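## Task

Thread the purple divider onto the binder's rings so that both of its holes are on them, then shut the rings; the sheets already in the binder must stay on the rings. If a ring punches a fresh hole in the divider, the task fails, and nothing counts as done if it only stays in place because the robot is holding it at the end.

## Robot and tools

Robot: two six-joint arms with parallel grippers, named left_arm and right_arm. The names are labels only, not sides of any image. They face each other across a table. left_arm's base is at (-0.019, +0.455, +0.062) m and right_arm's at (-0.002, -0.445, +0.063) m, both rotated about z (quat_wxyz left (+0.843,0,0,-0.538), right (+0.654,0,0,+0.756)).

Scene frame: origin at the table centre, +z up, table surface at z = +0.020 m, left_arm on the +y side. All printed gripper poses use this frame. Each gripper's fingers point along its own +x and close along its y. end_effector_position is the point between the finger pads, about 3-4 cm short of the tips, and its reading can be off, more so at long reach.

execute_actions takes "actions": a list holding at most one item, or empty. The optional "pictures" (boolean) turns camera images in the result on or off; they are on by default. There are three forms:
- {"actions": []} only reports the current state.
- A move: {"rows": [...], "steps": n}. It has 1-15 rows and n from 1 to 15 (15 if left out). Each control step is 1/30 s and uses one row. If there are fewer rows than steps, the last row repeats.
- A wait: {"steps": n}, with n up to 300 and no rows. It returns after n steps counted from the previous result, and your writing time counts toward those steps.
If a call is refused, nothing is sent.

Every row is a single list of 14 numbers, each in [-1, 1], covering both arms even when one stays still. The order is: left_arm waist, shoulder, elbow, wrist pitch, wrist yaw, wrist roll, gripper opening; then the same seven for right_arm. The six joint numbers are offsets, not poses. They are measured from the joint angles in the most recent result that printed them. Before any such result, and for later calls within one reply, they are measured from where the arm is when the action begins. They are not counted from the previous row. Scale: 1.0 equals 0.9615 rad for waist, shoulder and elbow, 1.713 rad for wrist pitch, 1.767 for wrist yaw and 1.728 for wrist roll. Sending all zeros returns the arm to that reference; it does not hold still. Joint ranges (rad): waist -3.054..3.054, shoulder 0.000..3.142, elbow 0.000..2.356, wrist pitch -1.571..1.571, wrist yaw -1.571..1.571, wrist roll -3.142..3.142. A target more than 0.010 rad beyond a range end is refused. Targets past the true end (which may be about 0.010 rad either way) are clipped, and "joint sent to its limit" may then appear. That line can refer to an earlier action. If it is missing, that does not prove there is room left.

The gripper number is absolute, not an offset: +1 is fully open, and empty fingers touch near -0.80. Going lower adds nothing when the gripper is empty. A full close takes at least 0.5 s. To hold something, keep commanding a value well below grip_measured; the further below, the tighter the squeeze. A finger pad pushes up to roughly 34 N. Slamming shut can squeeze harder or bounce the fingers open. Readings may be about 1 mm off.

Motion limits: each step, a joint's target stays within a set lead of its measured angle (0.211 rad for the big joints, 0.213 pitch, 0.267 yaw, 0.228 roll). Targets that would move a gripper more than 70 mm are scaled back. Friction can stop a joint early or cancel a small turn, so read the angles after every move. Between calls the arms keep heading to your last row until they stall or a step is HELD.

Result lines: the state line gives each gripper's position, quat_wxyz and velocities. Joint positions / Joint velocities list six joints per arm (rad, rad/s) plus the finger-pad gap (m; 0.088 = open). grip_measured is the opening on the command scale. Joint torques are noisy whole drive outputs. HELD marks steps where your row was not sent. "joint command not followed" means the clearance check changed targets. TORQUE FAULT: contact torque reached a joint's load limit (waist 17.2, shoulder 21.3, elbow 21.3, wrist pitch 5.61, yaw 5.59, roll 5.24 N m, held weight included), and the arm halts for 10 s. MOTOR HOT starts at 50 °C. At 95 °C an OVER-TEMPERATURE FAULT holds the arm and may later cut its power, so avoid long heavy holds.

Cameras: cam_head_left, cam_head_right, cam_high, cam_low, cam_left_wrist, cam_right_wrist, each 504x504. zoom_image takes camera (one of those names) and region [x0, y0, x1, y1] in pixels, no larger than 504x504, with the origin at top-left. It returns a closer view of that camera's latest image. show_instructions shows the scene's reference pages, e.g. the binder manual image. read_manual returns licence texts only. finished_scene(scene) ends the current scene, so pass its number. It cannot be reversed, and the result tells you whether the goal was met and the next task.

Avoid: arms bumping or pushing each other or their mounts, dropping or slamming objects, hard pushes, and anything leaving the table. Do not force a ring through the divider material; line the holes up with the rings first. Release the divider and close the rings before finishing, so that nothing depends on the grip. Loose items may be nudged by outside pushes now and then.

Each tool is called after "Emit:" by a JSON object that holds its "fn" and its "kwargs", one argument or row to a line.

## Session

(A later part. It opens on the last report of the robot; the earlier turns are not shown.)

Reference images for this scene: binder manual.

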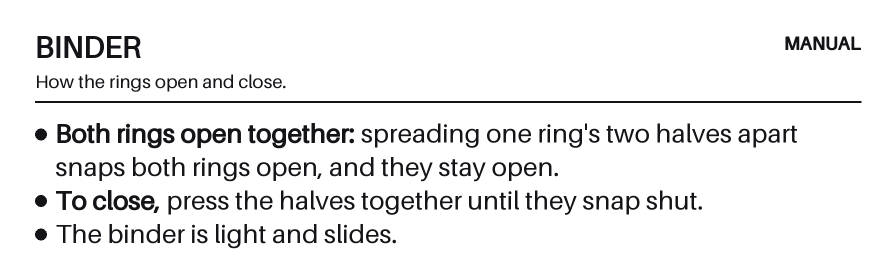

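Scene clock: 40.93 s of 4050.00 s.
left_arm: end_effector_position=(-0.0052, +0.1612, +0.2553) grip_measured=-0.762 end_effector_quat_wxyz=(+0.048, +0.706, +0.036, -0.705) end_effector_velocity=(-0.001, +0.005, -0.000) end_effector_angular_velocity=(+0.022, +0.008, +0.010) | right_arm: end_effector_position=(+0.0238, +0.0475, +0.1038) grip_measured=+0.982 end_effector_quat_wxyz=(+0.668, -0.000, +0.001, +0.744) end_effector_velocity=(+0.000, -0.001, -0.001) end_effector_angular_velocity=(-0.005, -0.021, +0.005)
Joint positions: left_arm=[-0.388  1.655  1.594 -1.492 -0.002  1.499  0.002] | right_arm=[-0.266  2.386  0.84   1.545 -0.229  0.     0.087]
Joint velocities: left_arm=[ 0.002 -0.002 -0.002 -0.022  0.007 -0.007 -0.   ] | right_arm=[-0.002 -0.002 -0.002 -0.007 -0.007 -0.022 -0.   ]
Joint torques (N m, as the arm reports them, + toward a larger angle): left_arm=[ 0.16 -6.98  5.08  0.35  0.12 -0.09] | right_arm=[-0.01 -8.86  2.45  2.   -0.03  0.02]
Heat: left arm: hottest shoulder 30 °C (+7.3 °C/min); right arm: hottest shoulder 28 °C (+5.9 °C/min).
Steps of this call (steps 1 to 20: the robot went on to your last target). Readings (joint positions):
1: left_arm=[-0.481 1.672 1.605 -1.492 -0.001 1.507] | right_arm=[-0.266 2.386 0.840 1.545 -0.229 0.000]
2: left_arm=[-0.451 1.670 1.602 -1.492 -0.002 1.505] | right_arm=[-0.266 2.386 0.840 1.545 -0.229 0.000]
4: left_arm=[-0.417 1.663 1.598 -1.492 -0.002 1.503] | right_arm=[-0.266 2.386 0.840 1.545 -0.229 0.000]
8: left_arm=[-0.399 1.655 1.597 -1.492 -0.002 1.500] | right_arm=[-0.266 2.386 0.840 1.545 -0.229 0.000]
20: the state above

Emit:
{"fn": "execute_actions", "kwargs": {
  "actions": [
    {"rows":[[0,0,-0.24,0.119,0,0,-1,0,0,0,0,0,0,1]]}
  ],
  "pictures": false
}}

Emit:
{"fn": "execute_actions", "kwargs": {
  "actions": [
    {"steps":10}
  ]
}}

Scene clock: 42.43 s of 4050.00 s.
left_arm: end_effector_position=(-0.0051, +0.1610, +0.2021) grip_measured=-0.762 end_effector_quat_wxyz=(+0.043, +0.707, +0.041, -0.705) end_effector_velocity=(-0.001, +0.000, -0.009) end_effector_angular_velocity=(-0.002, -0.007, +0.015) | right_arm: end_effector_position=(+0.0238, +0.0475, +0.1038) grip_measured=+0.982 end_effector_quat_wxyz=(+0.668, -0.000, +0.001, +0.744) end_effector_velocity=(+0.002, -0.002, -0.005) end_effector_angular_velocity=(-0.016, -0.005, +0.000)
Joint positions: left_arm=[-0.387  1.653  1.38  -1.295 -0.002  1.499  0.002] | right_arm=[-0.266  2.386  0.84   1.545 -0.229  0.     0.087]
Joint velocities: left_arm=[-0.007 -0.002 -0.037  0.037 -0.007 -0.022 -0.   ] | right_arm=[-0.007  0.002 -0.007 -0.007 -0.007 -0.007 -0.   ]
Joint torques (N m, as the arm reports them, + toward a larger angle): left_arm=[-0.05 -6.04  5.31  0.55  0.05  0.  ] | right_arm=[ 0.02 -8.95  2.43  1.99 -0.03  0.01]
Heat: left arm: hottest shoulder 31 °C (+8.5 °C/min); right arm: hottest shoulder 28 °C (+5.7 °C/min).
Steps of this call (steps 1 to 15: the robot went on to your last target; steps 16 to 30: nothing new was sent; steps 31 to 45: all 15 steps of this action). Readings (joint positions):
31: left_arm=[-0.387 1.652 1.569 -1.459 -0.002 1.499] | right_arm=[-0.266 2.386 0.840 1.545 -0.229 0.000]
32: left_arm=[-0.387 1.642 1.531 -1.411 -0.002 1.499] | right_arm=[-0.266 2.386 0.840 1.545 -0.229 0.000]
34: left_arm=[-0.387 1.641 1.463 -1.365 -0.002 1.499] | right_arm=[-0.266 2.386 0.840 1.545 -0.229 0.000]
38: left_arm=[-0.387 1.653 1.394 -1.316 -0.002 1.499] | right_arm=[-0.266 2.386 0.840 1.545 -0.229 0.000]
45: the state above

Scene clock: 42.77 s of 4050.00 s.
left_arm: end_effector_position=(-0.0051, +0.1609, +0.2012) grip_measured=-0.762 end_effector_quat_wxyz=(+0.043, +0.707, +0.041, -0.705) end_effector_velocity=(+0.000, +0.002, +0.001) end_effector_angular_velocity=(+0.003, -0.007, -0.010) | right_arm: end_effector_position=(+0.0238, +0.0475, +0.1038) grip_measured=+0.982 end_effector_quat_wxyz=(+0.668, -0.000, +0.001, +0.744) end_effector_velocity=(+0.005, -0.001, -0.000) end_effector_angular_velocity=(+0.002, +0.007, -0.015)
Joint positions: left_arm=[-0.387  1.653  1.377 -1.291 -0.002  1.499  0.002] | right_arm=[-0.266  2.386  0.84   1.545 -0.229  0.     0.087]
Joint velocities: left_arm=[-0.002 -0.007 -0.002 -0.007 -0.007  0.007 -0.   ] | right_arm=[-0.007  0.002 -0.002  0.007  0.007  0.007 -0.   ]
Joint torques (N m, as the arm reports them, + toward a larger angle): left_arm=[-0.06 -6.08  5.1   0.56  0.05 -0.01] | right_arm=[ 0.04 -8.87  2.43  2.01 -0.03  0.02]
Heat: left arm: hottest shoulder 31 °C (+8.4 °C/min); right arm: hottest shoulder 28 °C (+5.6 °C/min).
Steps of this call (steps 1 to 10: the robot went on to your last target). Readings (joint positions):
1: left_arm=[-0.387 1.653 1.379 -1.294 -0.002 1.499] | right_arm=[-0.266 2.386 0.840 1.545 -0.229 0.000]
2: left_arm=[-0.387 1.653 1.378 -1.293 -0.002 1.499] | right_arm=[-0.266 2.386 0.840 1.545 -0.229 0.000]
4: left_arm=[-0.387 1.653 1.378 -1.292 -0.002 1.499] | right_arm=[-0.266 2.386 0.840 1.545 -0.229 0.000]
8: left_arm=[-0.387 1.653 1.377 -1.291 -0.002 1.499] | right_arm=[-0.266 2.386 0.840 1.545 -0.229 0.000]
10: the state above

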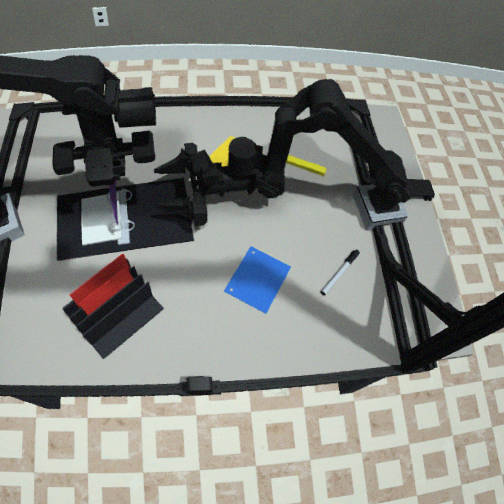

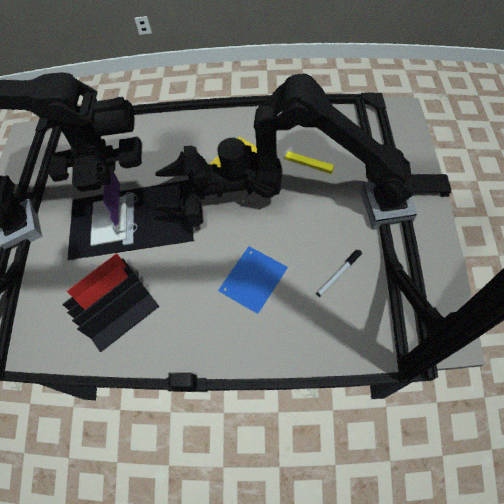

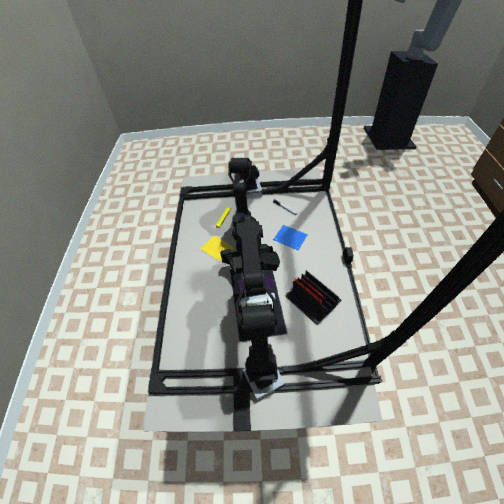

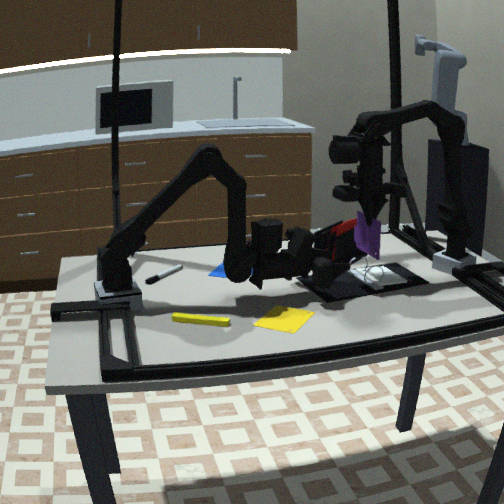

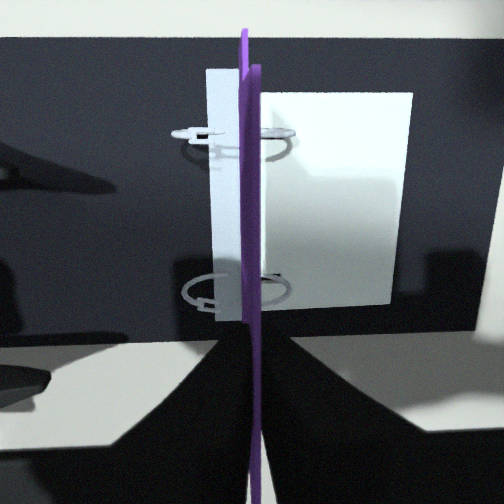

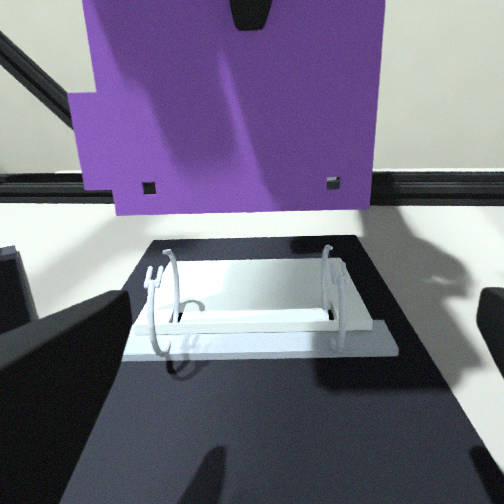

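Emit:
{"fn": "execute_actions", "kwargs": {
  "actions": [
    {"rows":[[0.013,0,-0.03,0.025,0,-0.013,-1,0,0,0,0,0,0,1],[0.013,0,-0.05,0.036,0,-0.013,-1,0,0,0,0,0,0,1],[0.013,0,-0.07,0.047,0,-0.013,-1,0,0,0,0,0,0,1],[0.013,0,-0.09,0.058,0,-0.013,-1,0,0,0,0,0,0,1],[0.013,0,-0.11,0.07,0,-0.013,-1,0,0,0,0,0,0,1],[0.013,0,-0.14,0.086,0,-0.013,-1,0,0,0,0,0,0,1]]}
  ],
  "pictures": false
}}

Emit:
{"fn": "execute_actions", "kwargs": {
  "actions": [
    {"steps":10}
  ]
}}

Emit:
{"fn": "zoom_image", "kwargs": {
  "camera": "cam_right_wrist",
  "region": [125, 215, 375, 295]
}}

Scene clock: 45.63 s of 4050.00 s.
left_arm: end_effector_position=(-0.0021, +0.1588, +0.1721) grip_measured=-0.762 end_effector_quat_wxyz=(+0.061, +0.706, +0.043, -0.705) end_effector_velocity=(+0.002, +0.006, -0.010) end_effector_angular_velocity=(+0.018, -0.021, +0.005) | right_arm: end_effector_position=(+0.0238, +0.0475, +0.1038) grip_measured=+0.982 end_effector_quat_wxyz=(+0.668, -0.000, +0.001, +0.744) end_effector_velocity=(+0.000, -0.001, -0.001) end_effector_angular_velocity=(-0.005, -0.021, +0.005)
Joint positions: left_arm=[-0.378  1.653  1.26  -1.152 -0.002  1.48   0.002] | right_arm=[-0.266  2.386  0.84   1.545 -0.229  0.     0.087]
Joint velocities: left_arm=[-0.002 -0.002 -0.042  0.022 -0.022 -0.007 -0.   ] | right_arm=[-0.002 -0.002 -0.002 -0.007 -0.007 -0.022  0.   ]
Joint torques (N m, as the arm reports them, + toward a larger angle): left_arm=[ 0.27 -6.22  4.96  0.56  0.05 -0.11] | right_arm=[-0.02 -8.89  2.44  2.01 -0.01  0.01]
Heat: left arm: hottest shoulder 31 °C (+7.9 °C/min); right arm: hottest shoulder 28 °C (+5.3 °C/min).
Steps of this call (steps 1 to 15: the robot went on to your last target; steps 16 to 71: nothing new was sent; steps 72 to 86: all 15 steps of this action). Readings (joint positions):
72: left_arm=[-0.387 1.653 1.375 -1.286 -0.002 1.497] | right_arm=[-0.266 2.386 0.840 1.545 -0.229 0.000]
73: left_arm=[-0.386 1.653 1.370 -1.273 -0.002 1.493] | right_arm=[-0.266 2.386 0.840 1.545 -0.229 0.000]
75: left_arm=[-0.382 1.653 1.351 -1.243 -0.002 1.487] | right_arm=[-0.266 2.386 0.840 1.545 -0.229 0.000]
79: left_arm=[-0.379 1.653 1.291 -1.184 -0.002 1.482] | right_arm=[-0.266 2.386 0.840 1.545 -0.229 0.000]
86: the state above

Scene clock: 45.97 s of 4050.00 s.
left_arm: end_effector_position=(-0.0021, +0.1587, +0.1710) grip_measured=-0.762 end_effector_quat_wxyz=(+0.062, +0.706, +0.042, -0.705) end_effector_velocity=(+0.001, +0.004, -0.003) end_effector_angular_velocity=(+0.018, -0.021, -0.014) | right_arm: end_effector_position=(+0.0238, +0.0475, +0.1037) grip_measured=+0.982 end_effector_quat_wxyz=(+0.668, -0.000, +0.001, +0.744) end_effector_velocity=(+0.002, -0.001, -0.007) end_effector_angular_velocity=(-0.027, +0.011, -0.010)
Joint positions: left_arm=[-0.378  1.653  1.256 -1.146 -0.002  1.479  0.002] | right_arm=[-0.266  2.386  0.84   1.544 -0.229  0.     0.087]
Joint velocities: left_arm=[-0.007  0.002 -0.007 -0.007 -0.022  0.007 -0.   ] | right_arm=[-0.002  0.002 -0.002 -0.022  0.007  0.007  0.   ]
Joint torques (N m, as the arm reports them, + toward a larger angle): left_arm=[ 0.27 -6.2   5.14  0.59  0.05 -0.11] | right_arm=[ 0.08 -8.93  2.4   2.01 -0.02  0.01]
Heat: left arm: hottest shoulder 31 °C (+7.8 °C/min); right arm: hottest shoulder 28 °C (+5.2 °C/min).
Steps of this call (steps 1 to 10: the robot went on to your last target). Readings (joint positions):
1: left_arm=[-0.378 1.653 1.259 -1.150 -0.002 1.480] | right_arm=[-0.266 2.386 0.840 1.545 -0.229 0.000]
2: left_arm=[-0.378 1.653 1.259 -1.149 -0.002 1.480] | right_arm=[-0.266 2.386 0.840 1.545 -0.229 0.000]
4: left_arm=[-0.378 1.653 1.257 -1.148 -0.002 1.480] | right_arm=[-0.266 2.386 0.840 1.545 -0.229 0.000]
8: left_arm=[-0.378 1.653 1.256 -1.147 -0.002 1.479] | right_arm=[-0.266 2.386 0.840 1.544 -0.229 0.000]
10: the state above

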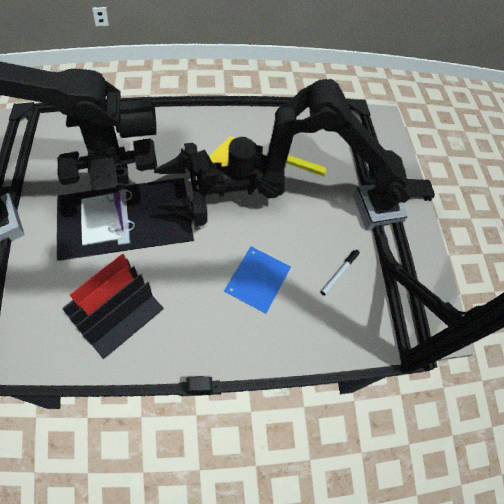

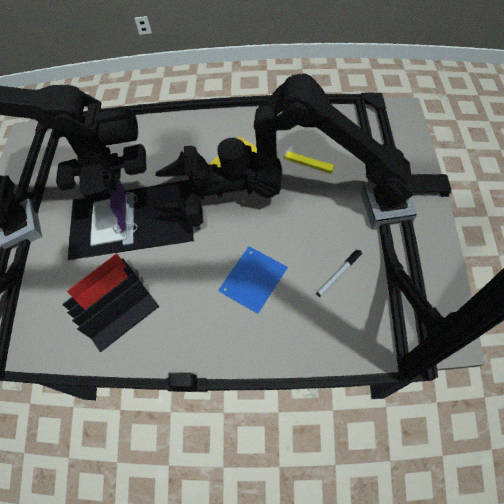

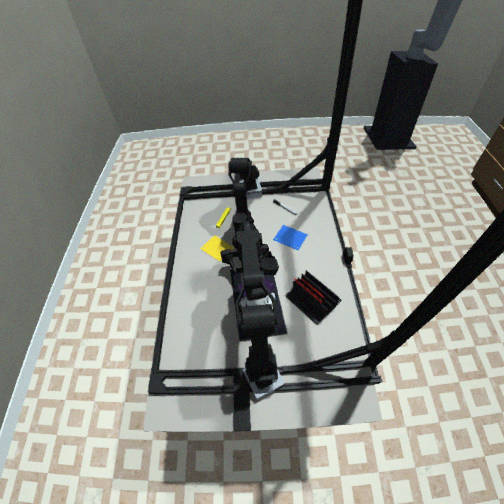

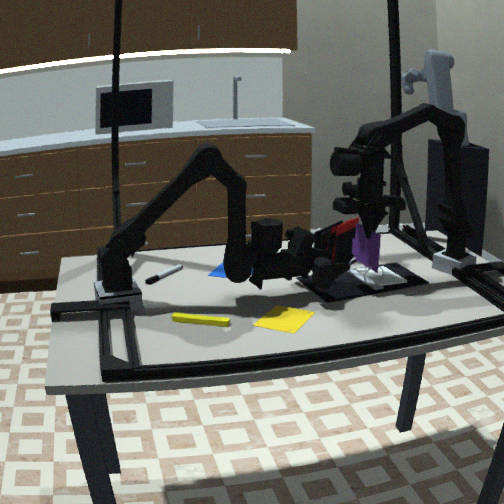

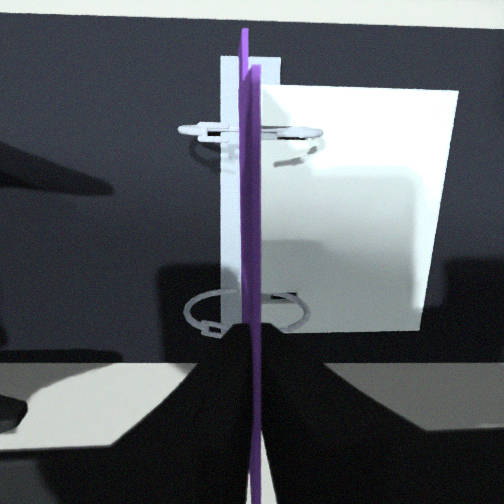

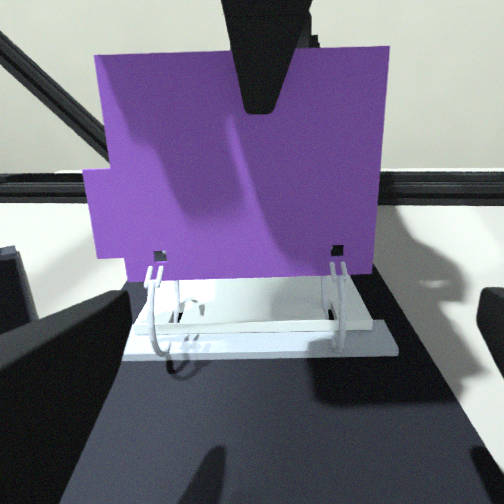

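Region (125, 215, 375, 295) of cam_right_wrist's 504x504 image, scaled by 2.016, with more detail than that image has; it fills the top 161 rows of this view, and the rest is white.

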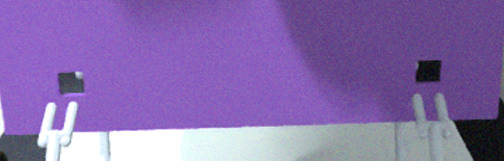

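Emit:
{"fn": "execute_actions", "kwargs": {
  "actions": [
    {"rows":[[-0.007,0,-0.025,-0.008,0,0,-1,0,0,0,0,0,0,1]]}
  ]
}}

Emit:
{"fn": "zoom_image", "kwargs": {
  "camera": "cam_right_wrist",
  "region": [125, 215, 375, 295]
}}

Scene clock: 49.53 s of 4050.00 s.
left_arm: end_effector_position=(-0.0034, +0.1637, +0.1683) grip_measured=-0.762 end_effector_quat_wxyz=(+0.053, +0.706, +0.049, -0.705) end_effector_velocity=(-0.001, +0.003, -0.001) end_effector_angular_velocity=(+0.013, -0.007, -0.015) | right_arm: end_effector_position=(+0.0238, +0.0475, +0.1035) grip_measured=+0.982 end_effector_quat_wxyz=(+0.668, -0.001, +0.001, +0.744) end_effector_velocity=(+0.002, -0.002, -0.002) end_effector_angular_velocity=(-0.013, +0.009, -0.000)
Joint positions: left_arm=[-0.381  1.653  1.246 -1.157 -0.002  1.479  0.002] | right_arm=[-0.266  2.387  0.84   1.544 -0.229  0.     0.087]
Joint velocities: left_arm=[-0.007 -0.002 -0.007 -0.007 -0.007  0.007  0.   ] | right_arm=[-0.007 -0.002 -0.007 -0.007 -0.007  0.007  0.   ]
Joint torques (N m, as the arm reports them, + toward a larger angle): left_arm=[-0.28 -6.21  5.14  0.21  0.06  0.  ] | right_arm=[ 0.   -8.92  2.46  1.99 -0.05  0.01]
Heat: left arm: hottest shoulder 31 °C (+7.3 °C/min); right arm: hottest shoulder 29 °C (+6.1 °C/min).
Steps of this call (steps 1 to 15: the robot went on to your last target; steps 16 to 92: nothing new was sent; steps 93 to 107: all 15 steps of this action). Readings (joint positions):
93: left_arm=[-0.378 1.653 1.255 -1.146 -0.002 1.479] | right_arm=[-0.266 2.387 0.840 1.544 -0.229 0.000]
94: left_arm=[-0.378 1.653 1.253 -1.146 -0.002 1.479] | right_arm=[-0.266 2.387 0.840 1.544 -0.229 0.000]
96: left_arm=[-0.379 1.653 1.250 -1.152 -0.002 1.479] | right_arm=[-0.266 2.387 0.840 1.544 -0.229 0.000]
100: left_arm=[-0.381 1.653 1.246 -1.155 -0.002 1.479] | right_arm=[-0.266 2.387 0.840 1.544 -0.229 0.000]
107: the state above

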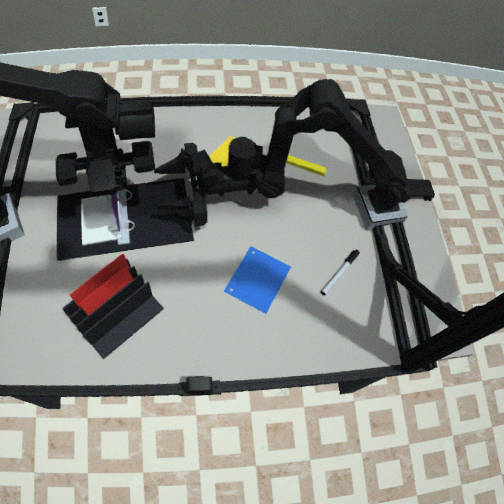

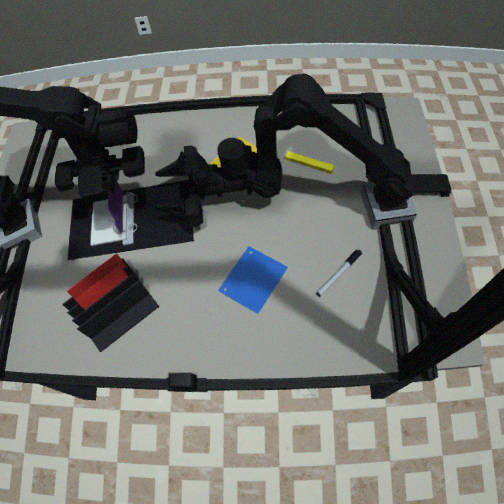

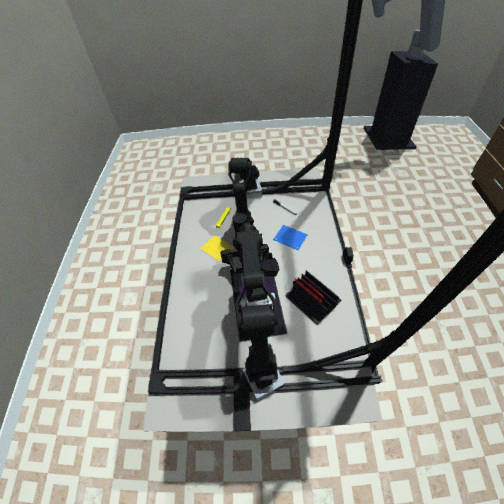

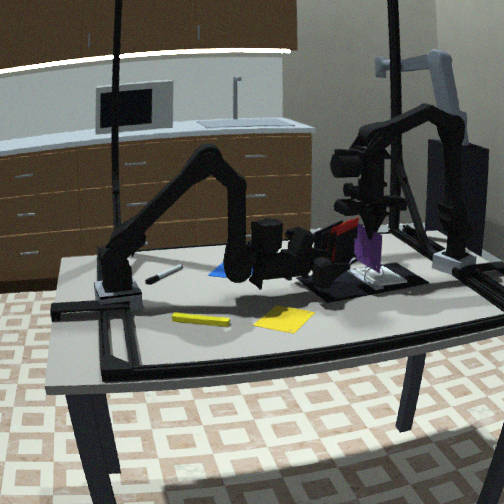

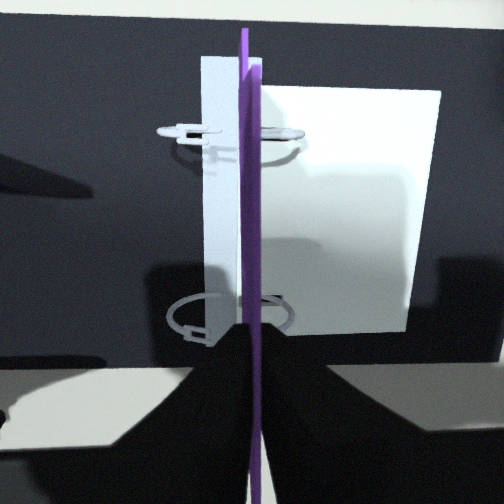

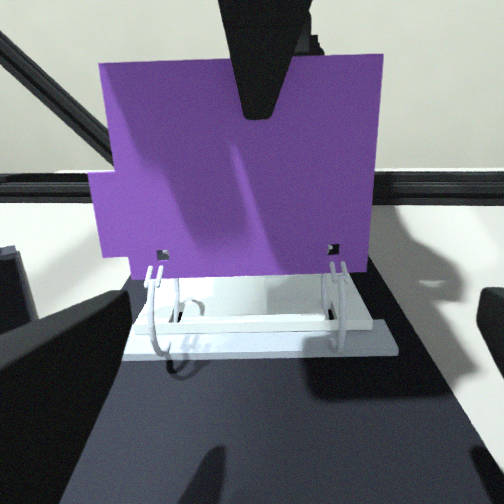

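Region (125, 215, 375, 295) of cam_right_wrist's 504x504 image, scaled by 2.016, with more detail than that image has; it fills the top 161 rows of this view, and the rest is white.

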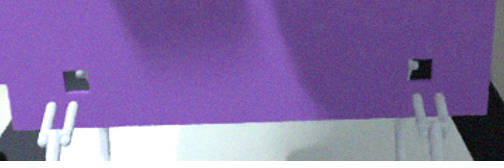

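Emit:
{"fn": "execute_actions", "kwargs": {
  "actions": [
    {"rows":[[-0.006,0,0,-0.008,0,0,-1,0,0,0,0,0,0,1]]}
  ]
}}

Emit:
{"fn": "zoom_image", "kwargs": {
  "camera": "cam_right_wrist",
  "region": [125, 215, 375, 295]
}}

Scene clock: 51.00 s of 4050.00 s.
left_arm: end_effector_position=(-0.0043, +0.1661, +0.1683) grip_measured=-0.762 end_effector_quat_wxyz=(+0.048, +0.706, +0.052, -0.705) end_effector_velocity=(+0.004, +0.002, +0.000) end_effector_angular_velocity=(+0.008, -0.022, +0.010) | right_arm: end_effector_position=(+0.0238, +0.0475, +0.1035) grip_measured=+0.982 end_effector_quat_wxyz=(+0.668, -0.001, +0.001, +0.744) end_effector_velocity=(+0.000, -0.000, +0.001) end_effector_angular_velocity=(-0.002, -0.007, +0.005)
Joint positions: left_arm=[-0.384  1.653  1.246 -1.168 -0.002  1.479  0.002] | right_arm=[-0.266  2.387  0.84   1.544 -0.229  0.     0.087]
Joint velocities: left_arm=[ 0.002 -0.002 -0.002 -0.007 -0.022 -0.007 -0.   ] | right_arm=[-0.002 -0.007 -0.002 -0.007 -0.007 -0.007 -0.   ]
Joint torques (N m, as the arm reports them, + toward a larger angle): left_arm=[-0.29 -6.13  6.77  0.17  0.06  0.  ] | right_arm=[ 0.05 -8.86  2.43  2.   -0.03  0.01]
Heat: left arm: hottest shoulder 31 °C (+7.1 °C/min); right arm: hottest shoulder 29 °C (+5.9 °C/min).
Steps of this call (steps 1 to 15: the robot went on to your last target; steps 16 to 29: nothing new was sent; steps 30 to 44: all 15 steps of this action). Readings (joint positions):
30: left_arm=[-0.382 1.653 1.246 -1.159 -0.002 1.479] | right_arm=[-0.266 2.387 0.840 1.544 -0.229 0.000]
31: left_arm=[-0.382 1.653 1.246 -1.161 -0.002 1.479] | right_arm=[-0.266 2.387 0.840 1.544 -0.229 0.000]
33: left_arm=[-0.383 1.653 1.246 -1.165 -0.002 1.479] | right_arm=[-0.266 2.387 0.840 1.544 -0.229 0.000]
37: left_arm=[-0.384 1.653 1.246 -1.167 -0.002 1.479] | right_arm=[-0.266 2.387 0.840 1.544 -0.229 0.000]
44: the state above

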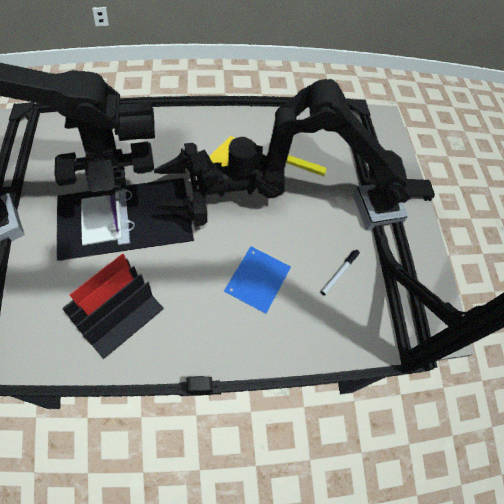

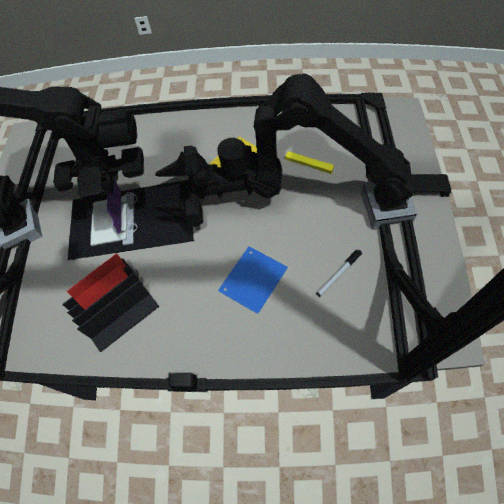

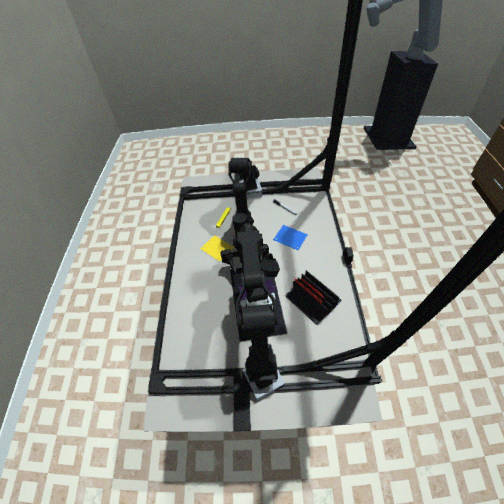

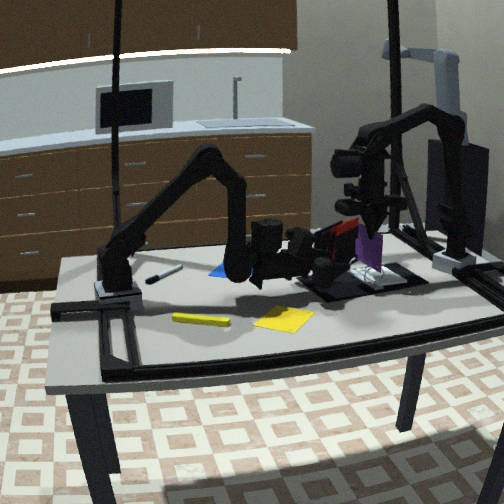

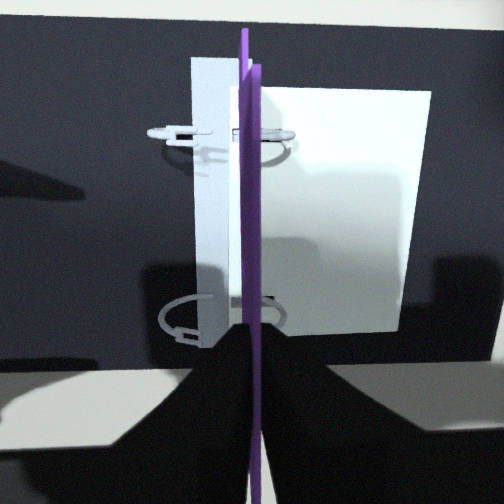

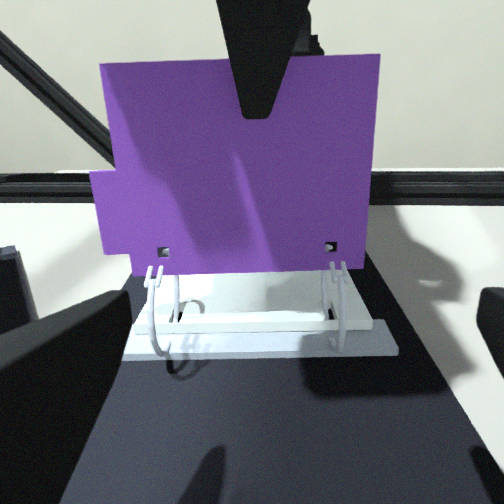

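Region (125, 215, 375, 295) of cam_right_wrist's 504x504 image, scaled by 2.016, with more detail than that image has; it fills the top 161 rows of this view, and the rest is white.

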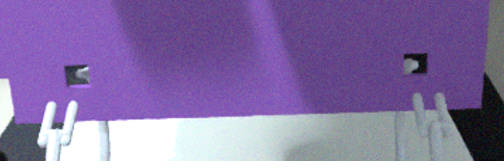

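Emit:
{"fn": "execute_actions", "kwargs": {
  "actions": [
    {"rows":[[0,0,-0.018,-0.002,0,0,-1,0,0,0,0,0,0,1],[0,0,-0.022,-0.004,0,0,-1,0,0,0,0,0,0,1],[0,0,-0.026,-0.006,0,0,-1,0,0,0,0,0,0,1],[0,0,-0.03,-0.009,0,0,-1,0,0,0,0,0,0,1]]}
  ]
}}

Emit:
{"fn": "zoom_image", "kwargs": {
  "camera": "cam_right_wrist",
  "region": [125, 215, 375, 295]
}}

Scene clock: 53.20 s of 4050.00 s.
left_arm: end_effector_position=(-0.0047, +0.1726, +0.1648) grip_measured=-0.762 end_effector_quat_wxyz=(+0.039, +0.706, +0.061, -0.704) end_effector_velocity=(-0.000, +0.009, -0.001) end_effector_angular_velocity=(+0.042, -0.006, +0.019) | right_arm: end_effector_position=(+0.0238, +0.0475, +0.1035) grip_measured=+0.982 end_effector_quat_wxyz=(+0.668, -0.001, +0.001, +0.744) end_effector_velocity=(+0.002, +0.001, +0.000) end_effector_angular_velocity=(-0.002, -0.007, -0.010)
Joint positions: left_arm=[-0.384  1.653  1.231 -1.18  -0.002  1.479  0.002] | right_arm=[-0.266  2.387  0.84   1.544 -0.229  0.     0.087]
Joint velocities: left_arm=[-0.002  0.002 -0.002 -0.037 -0.007 -0.022 -0.   ] | right_arm=[-0.002 -0.002  0.002 -0.007  0.007 -0.007 -0.   ]
Joint torques (N m, as the arm reports them, + toward a larger angle): left_arm=[ 0.03 -6.09  4.96  0.04  0.06  0.01] | right_arm=[ 0.01 -8.9   2.39  2.01 -0.03  0.01]
Heat: left arm: hottest shoulder 31 °C (+6.8 °C/min); right arm: hottest shoulder 30 °C (+6.8 °C/min).
Steps of this call (steps 1 to 15: the robot went on to your last target; steps 16 to 51: nothing new was sent; steps 52 to 66: all 15 steps of this action). Readings (joint positions):
52: left_arm=[-0.384 1.653 1.246 -1.168 -0.002 1.479] | right_arm=[-0.266 2.387 0.840 1.544 -0.229 0.000]
53: left_arm=[-0.384 1.653 1.246 -1.169 -0.002 1.479] | right_arm=[-0.266 2.387 0.840 1.544 -0.229 0.000]
55: left_arm=[-0.384 1.653 1.243 -1.171 -0.002 1.479] | right_arm=[-0.266 2.387 0.840 1.544 -0.229 0.000]
59: left_arm=[-0.384 1.653 1.233 -1.178 -0.002 1.479] | right_arm=[-0.266 2.387 0.840 1.544 -0.229 0.000]
66: the state above

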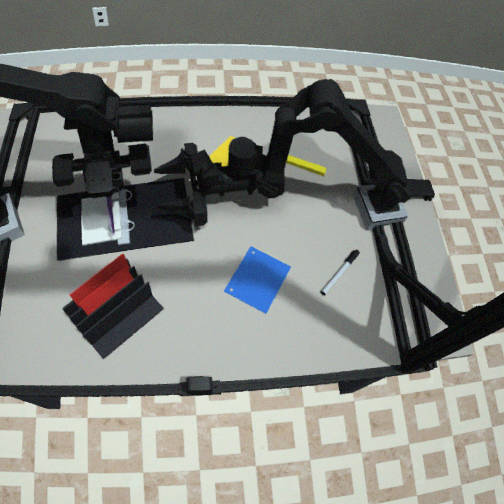

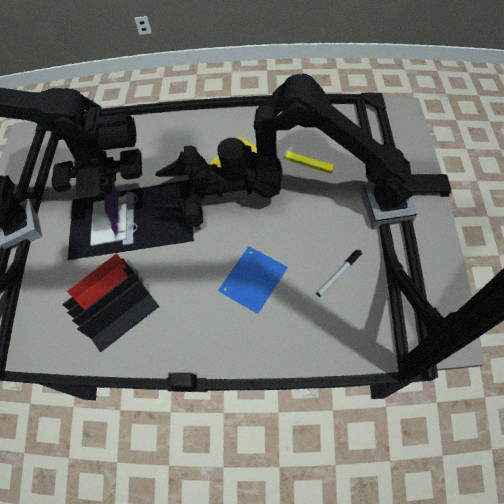

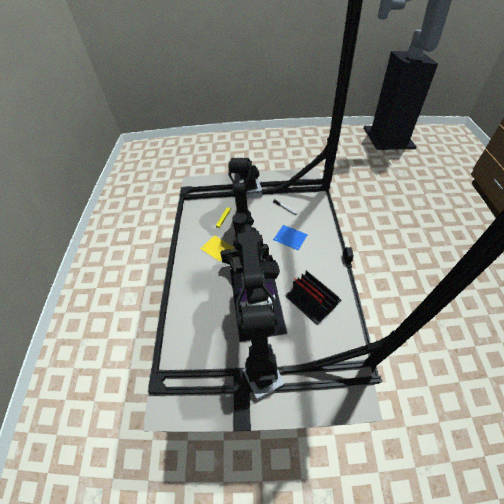

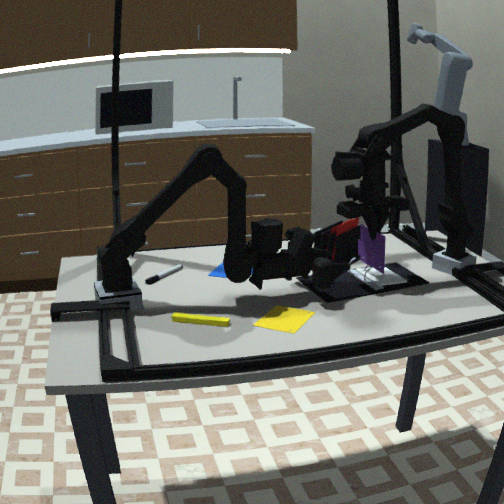

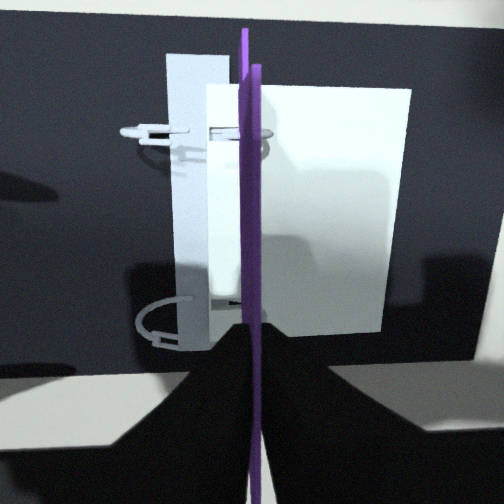

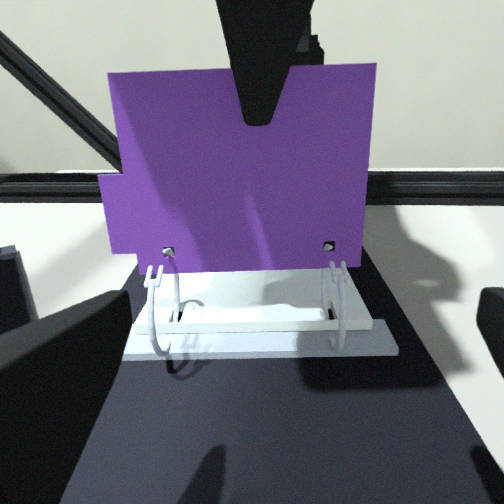

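Region (125, 215, 375, 295) of cam_right_wrist's 504x504 image, scaled by 2.016, with more detail than that image has; it fills the top 161 rows of this view, and the rest is white.

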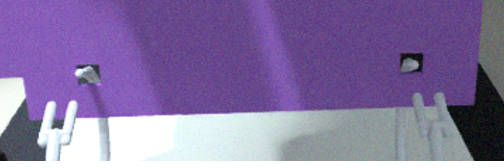

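Through both. A little more, then release as before.

Emit:
{"fn": "execute_actions", "kwargs": {
  "actions": [
    {"rows":[[-0.006,0,-0.028,0.002,0,0,-1,0,0,0,0,0,0,1]],"steps":10}
  ],
  "pictures": false
}}

Emit:
{"fn": "execute_actions", "kwargs": {
  "actions": [
    {"rows":[[0,0,0,0,0,0,-0.65,0,0,0,0,0,0,1],[0,0,0,0,0,0,-0.65,0,0,0,0,0,0,1],[0,0,0,-0.006,0,0,-0.6,0,0,0,0,0,0,1],[0,0,0,-0.012,0,0,-0.55,0,0,0,0,0,0,1],[0,0,-0.015,-0.02,0,0,-0.5,0,0,0,0,0,0,1],[0,0,-0.03,-0.028,0,0,-0.45,0,0,0,0,0,0,1],[0,0,-0.045,-0.036,0,0,-0.4,0,0,0,0,0,0,1],[0,0,-0.06,-0.04,0,0,-0.35,0,0,0,0,0,0,1],[0,0,-0.08,-0.04,0,0,-0.3,0,0,0,0,0,0,1],[0,0,-0.1,-0.04,0,0,-0.3,0,0,0,0,0,0,1],[0,0,-0.12,-0.04,0,0,-0.3,0,0,0,0,0,0,1],[0,0,-0.14,-0.04,0,0,-0.3,0,0,0,0,0,0,1],[0,0,-0.17,-0.04,0,0,-0.3,0,0,0,0,0,0,1]]}
  ],
  "pictures": false
}}

Emit:
{"fn": "execute_actions", "kwargs": {
  "actions": [
    {"steps":12}
  ]
}}

Scene clock: 56.73 s of 4050.00 s.
left_arm: end_effector_position=(-0.0052, +0.1744, +0.1626) grip_measured=-0.762 end_effector_quat_wxyz=(+0.036, +0.706, +0.063, -0.704) end_effector_velocity=(-0.003, -0.001, +0.001) end_effector_angular_velocity=(-0.013, +0.006, +0.015) | right_arm: end_effector_position=(+0.0238, +0.0475, +0.1035) grip_measured=+0.982 end_effector_quat_wxyz=(+0.668, -0.001, +0.001, +0.744) end_effector_velocity=(-0.002, -0.002, -0.002) end_effector_angular_velocity=(-0.010, -0.020, +0.010)
Joint positions: left_arm=[-0.386  1.653  1.222 -1.177 -0.002  1.479  0.002] | right_arm=[-0.266  2.387  0.84   1.544 -0.229  0.     0.087]
Joint velocities: left_arm=[-0.007 -0.007 -0.002  0.007  0.007 -0.022 -0.   ] | right_arm=[ 0.002 -0.002 -0.007 -0.007 -0.007 -0.022 -0.   ]
Joint torques (N m, as the arm reports them, + toward a larger angle): left_arm=[-0.44 -6.02  4.53  0.33  0.06  0.  ] | right_arm=[-0.04 -8.89  2.41  2.01 -0.03  0.  ]
Heat: left arm: hottest shoulder 31 °C (+6.3 °C/min); right arm: hottest shoulder 30 °C (+6.3 °C/min).
Steps of this call (steps 1 to 15: the robot went on to your last target; steps 16 to 96: nothing new was sent; steps 97 to 106: all 10 steps of this action). Readings (joint positions):
97: left_arm=[-0.384 1.653 1.229 -1.180 -0.002 1.479] | right_arm=[-0.266 2.387 0.840 1.544 -0.229 0.000]
98: left_arm=[-0.384 1.653 1.227 -1.179 -0.002 1.479] | right_arm=[-0.266 2.387 0.840 1.544 -0.229 0.000]
100: left_arm=[-0.385 1.653 1.223 -1.178 -0.002 1.479] | right_arm=[-0.266 2.387 0.840 1.544 -0.229 0.000]
104: left_arm=[-0.386 1.653 1.222 -1.178 -0.002 1.479] | right_arm=[-0.266 2.387 0.840 1.544 -0.229 0.000]
106: the state above

Scene clock: 57.23 s of 4050.00 s.
left_arm: end_effector_position=(-0.0074, +0.2200, +0.1395) grip_measured=-0.334 end_effector_quat_wxyz=(-0.027, +0.704, +0.125, -0.699) end_effector_velocity=(-0.004, +0.136, -0.078) end_effector_angular_velocity=(+0.486, +0.001, -0.000) | right_arm: end_effector_position=(+0.0238, +0.0475, +0.1035) grip_measured=+0.982 end_effector_quat_wxyz=(+0.668, -0.001, +0.001, +0.744) end_effector_velocity=(-0.000, +0.001, -0.003) end_effector_angular_velocity=(-0.018, +0.009, -0.005)
Joint positions: left_arm=[-0.386  1.653  1.107 -1.241 -0.002  1.479  0.023] | right_arm=[-0.266  2.387  0.84   1.544 -0.229  0.     0.087]
Joint velocities: left_arm=[-0.002 -0.002 -0.422 -0.066 -0.022 -0.007  0.013] | right_arm=[ 0.002 -0.002  0.002 -0.022  0.007  0.007 -0.   ]
Joint torques (N m, as the arm reports them, + toward a larger angle): left_arm=[ 0.02 -5.55  5.52 -0.05  0.05  0.01] | right_arm=[ 0.02 -8.9   2.37  2.   -0.02  0.02]
Heat: left arm: hottest shoulder 31 °C (+6.3 °C/min); right arm: hottest shoulder 30 °C (+6.3 °C/min).
Steps of this call (steps 1 to 15: all 15 steps of this action). Readings (joint positions):
1: left_arm=[-0.386 1.653 1.222 -1.177 -0.002 1.479] | right_arm=[-0.266 2.387 0.840 1.544 -0.229 0.000]
2: left_arm=[-0.386 1.653 1.222 -1.177 -0.002 1.479] | right_arm=[-0.266 2.387 0.840 1.544 -0.229 0.000]
4: left_arm=[-0.386 1.653 1.222 -1.179 -0.002 1.479] | right_arm=[-0.266 2.387 0.840 1.544 -0.229 0.000]
8: left_arm=[-0.386 1.653 1.211 -1.211 -0.002 1.479] | right_arm=[-0.266 2.387 0.840 1.544 -0.229 0.000]
15: the state above

Scene clock: 57.63 s of 4050.00 s.
left_arm: end_effector_position=(-0.0080, +0.2308, +0.1330) grip_measured=-0.301 end_effector_quat_wxyz=(-0.040, +0.702, +0.139, -0.697) end_effector_velocity=(+0.000, +0.004, -0.001) end_effector_angular_velocity=(+0.017, -0.008, +0.003) | right_arm: end_effector_position=(+0.0238, +0.0475, +0.1035) grip_measured=+0.982 end_effector_quat_wxyz=(+0.668, -0.001, +0.001, +0.744) end_effector_velocity=(+0.000, +0.001, +0.003) end_effector_angular_velocity=(+0.014, -0.023, +0.005)
Joint positions: left_arm=[-0.386  1.653  1.072 -1.244 -0.002  1.479  0.024] | right_arm=[-0.266  2.387  0.84   1.544 -0.229  0.     0.087]
Joint velocities: left_arm=[-0.002  0.002 -0.007 -0.007 -0.007 -0.007  0.001] | right_arm=[-0.002 -0.002  0.002  0.007 -0.007 -0.022  0.   ]
Joint torques (N m, as the arm reports them, + toward a larger angle): left_arm=[ 0.   -5.45  4.29 -0.29  0.05  0.02] | right_arm=[ 0.   -8.85  2.43  2.01 -0.03  0.02]
Heat: left arm: hottest shoulder 31 °C (+6.2 °C/min); right arm: hottest shoulder 30 °C (+6.2 °C/min).
Steps of this call (steps 1 to 12: the robot went on to your last target). Readings (joint positions):
1: left_arm=[-0.386 1.653 1.095 -1.242 -0.002 1.479] | right_arm=[-0.266 2.387 0.840 1.544 -0.229 0.000]
2: left_arm=[-0.386 1.653 1.087 -1.243 -0.002 1.479] | right_arm=[-0.266 2.387 0.840 1.544 -0.229 0.000]
4: left_arm=[-0.386 1.653 1.080 -1.244 -0.002 1.479] | right_arm=[-0.266 2.387 0.840 1.544 -0.229 0.000]
8: left_arm=[-0.386 1.653 1.074 -1.244 -0.002 1.479] | right_arm=[-0.266 2.387 0.840 1.544 -0.229 0.000]
12: the state above

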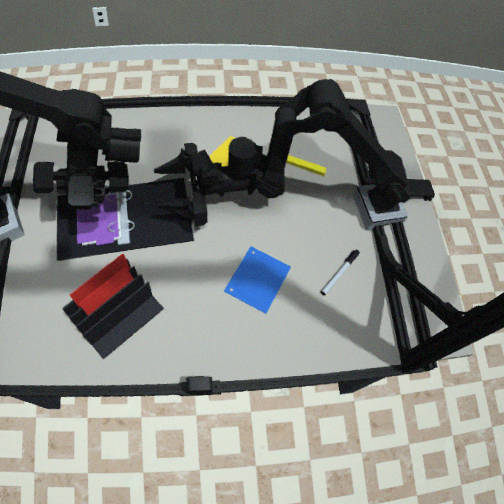

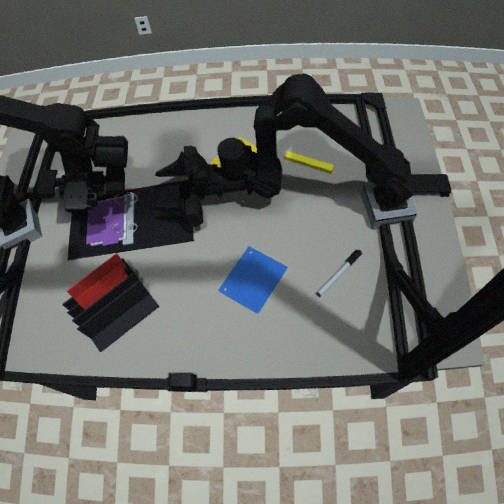

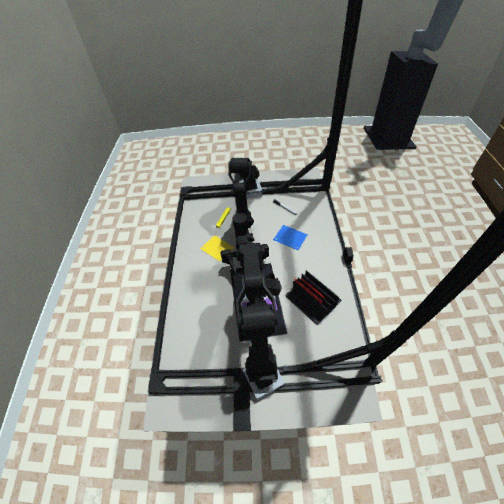

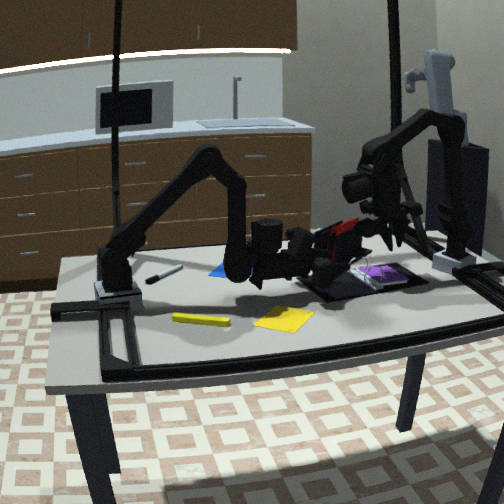

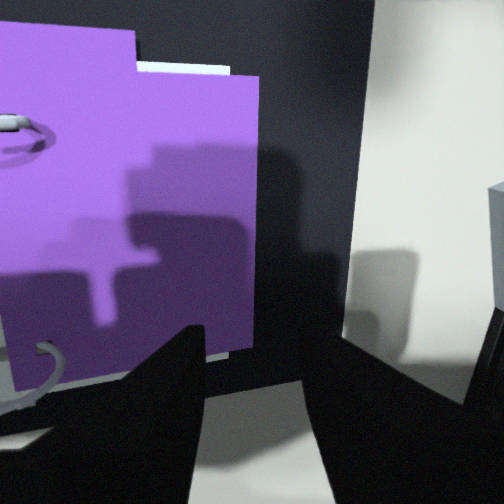

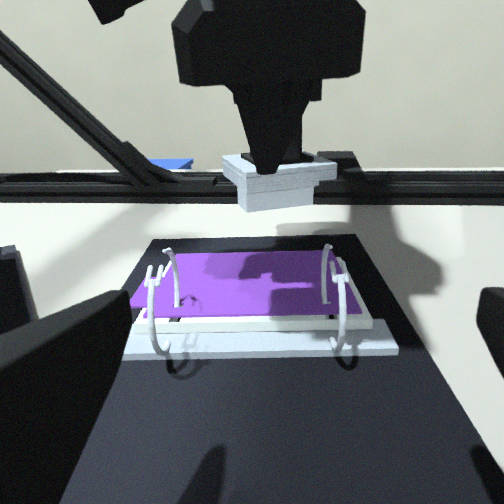

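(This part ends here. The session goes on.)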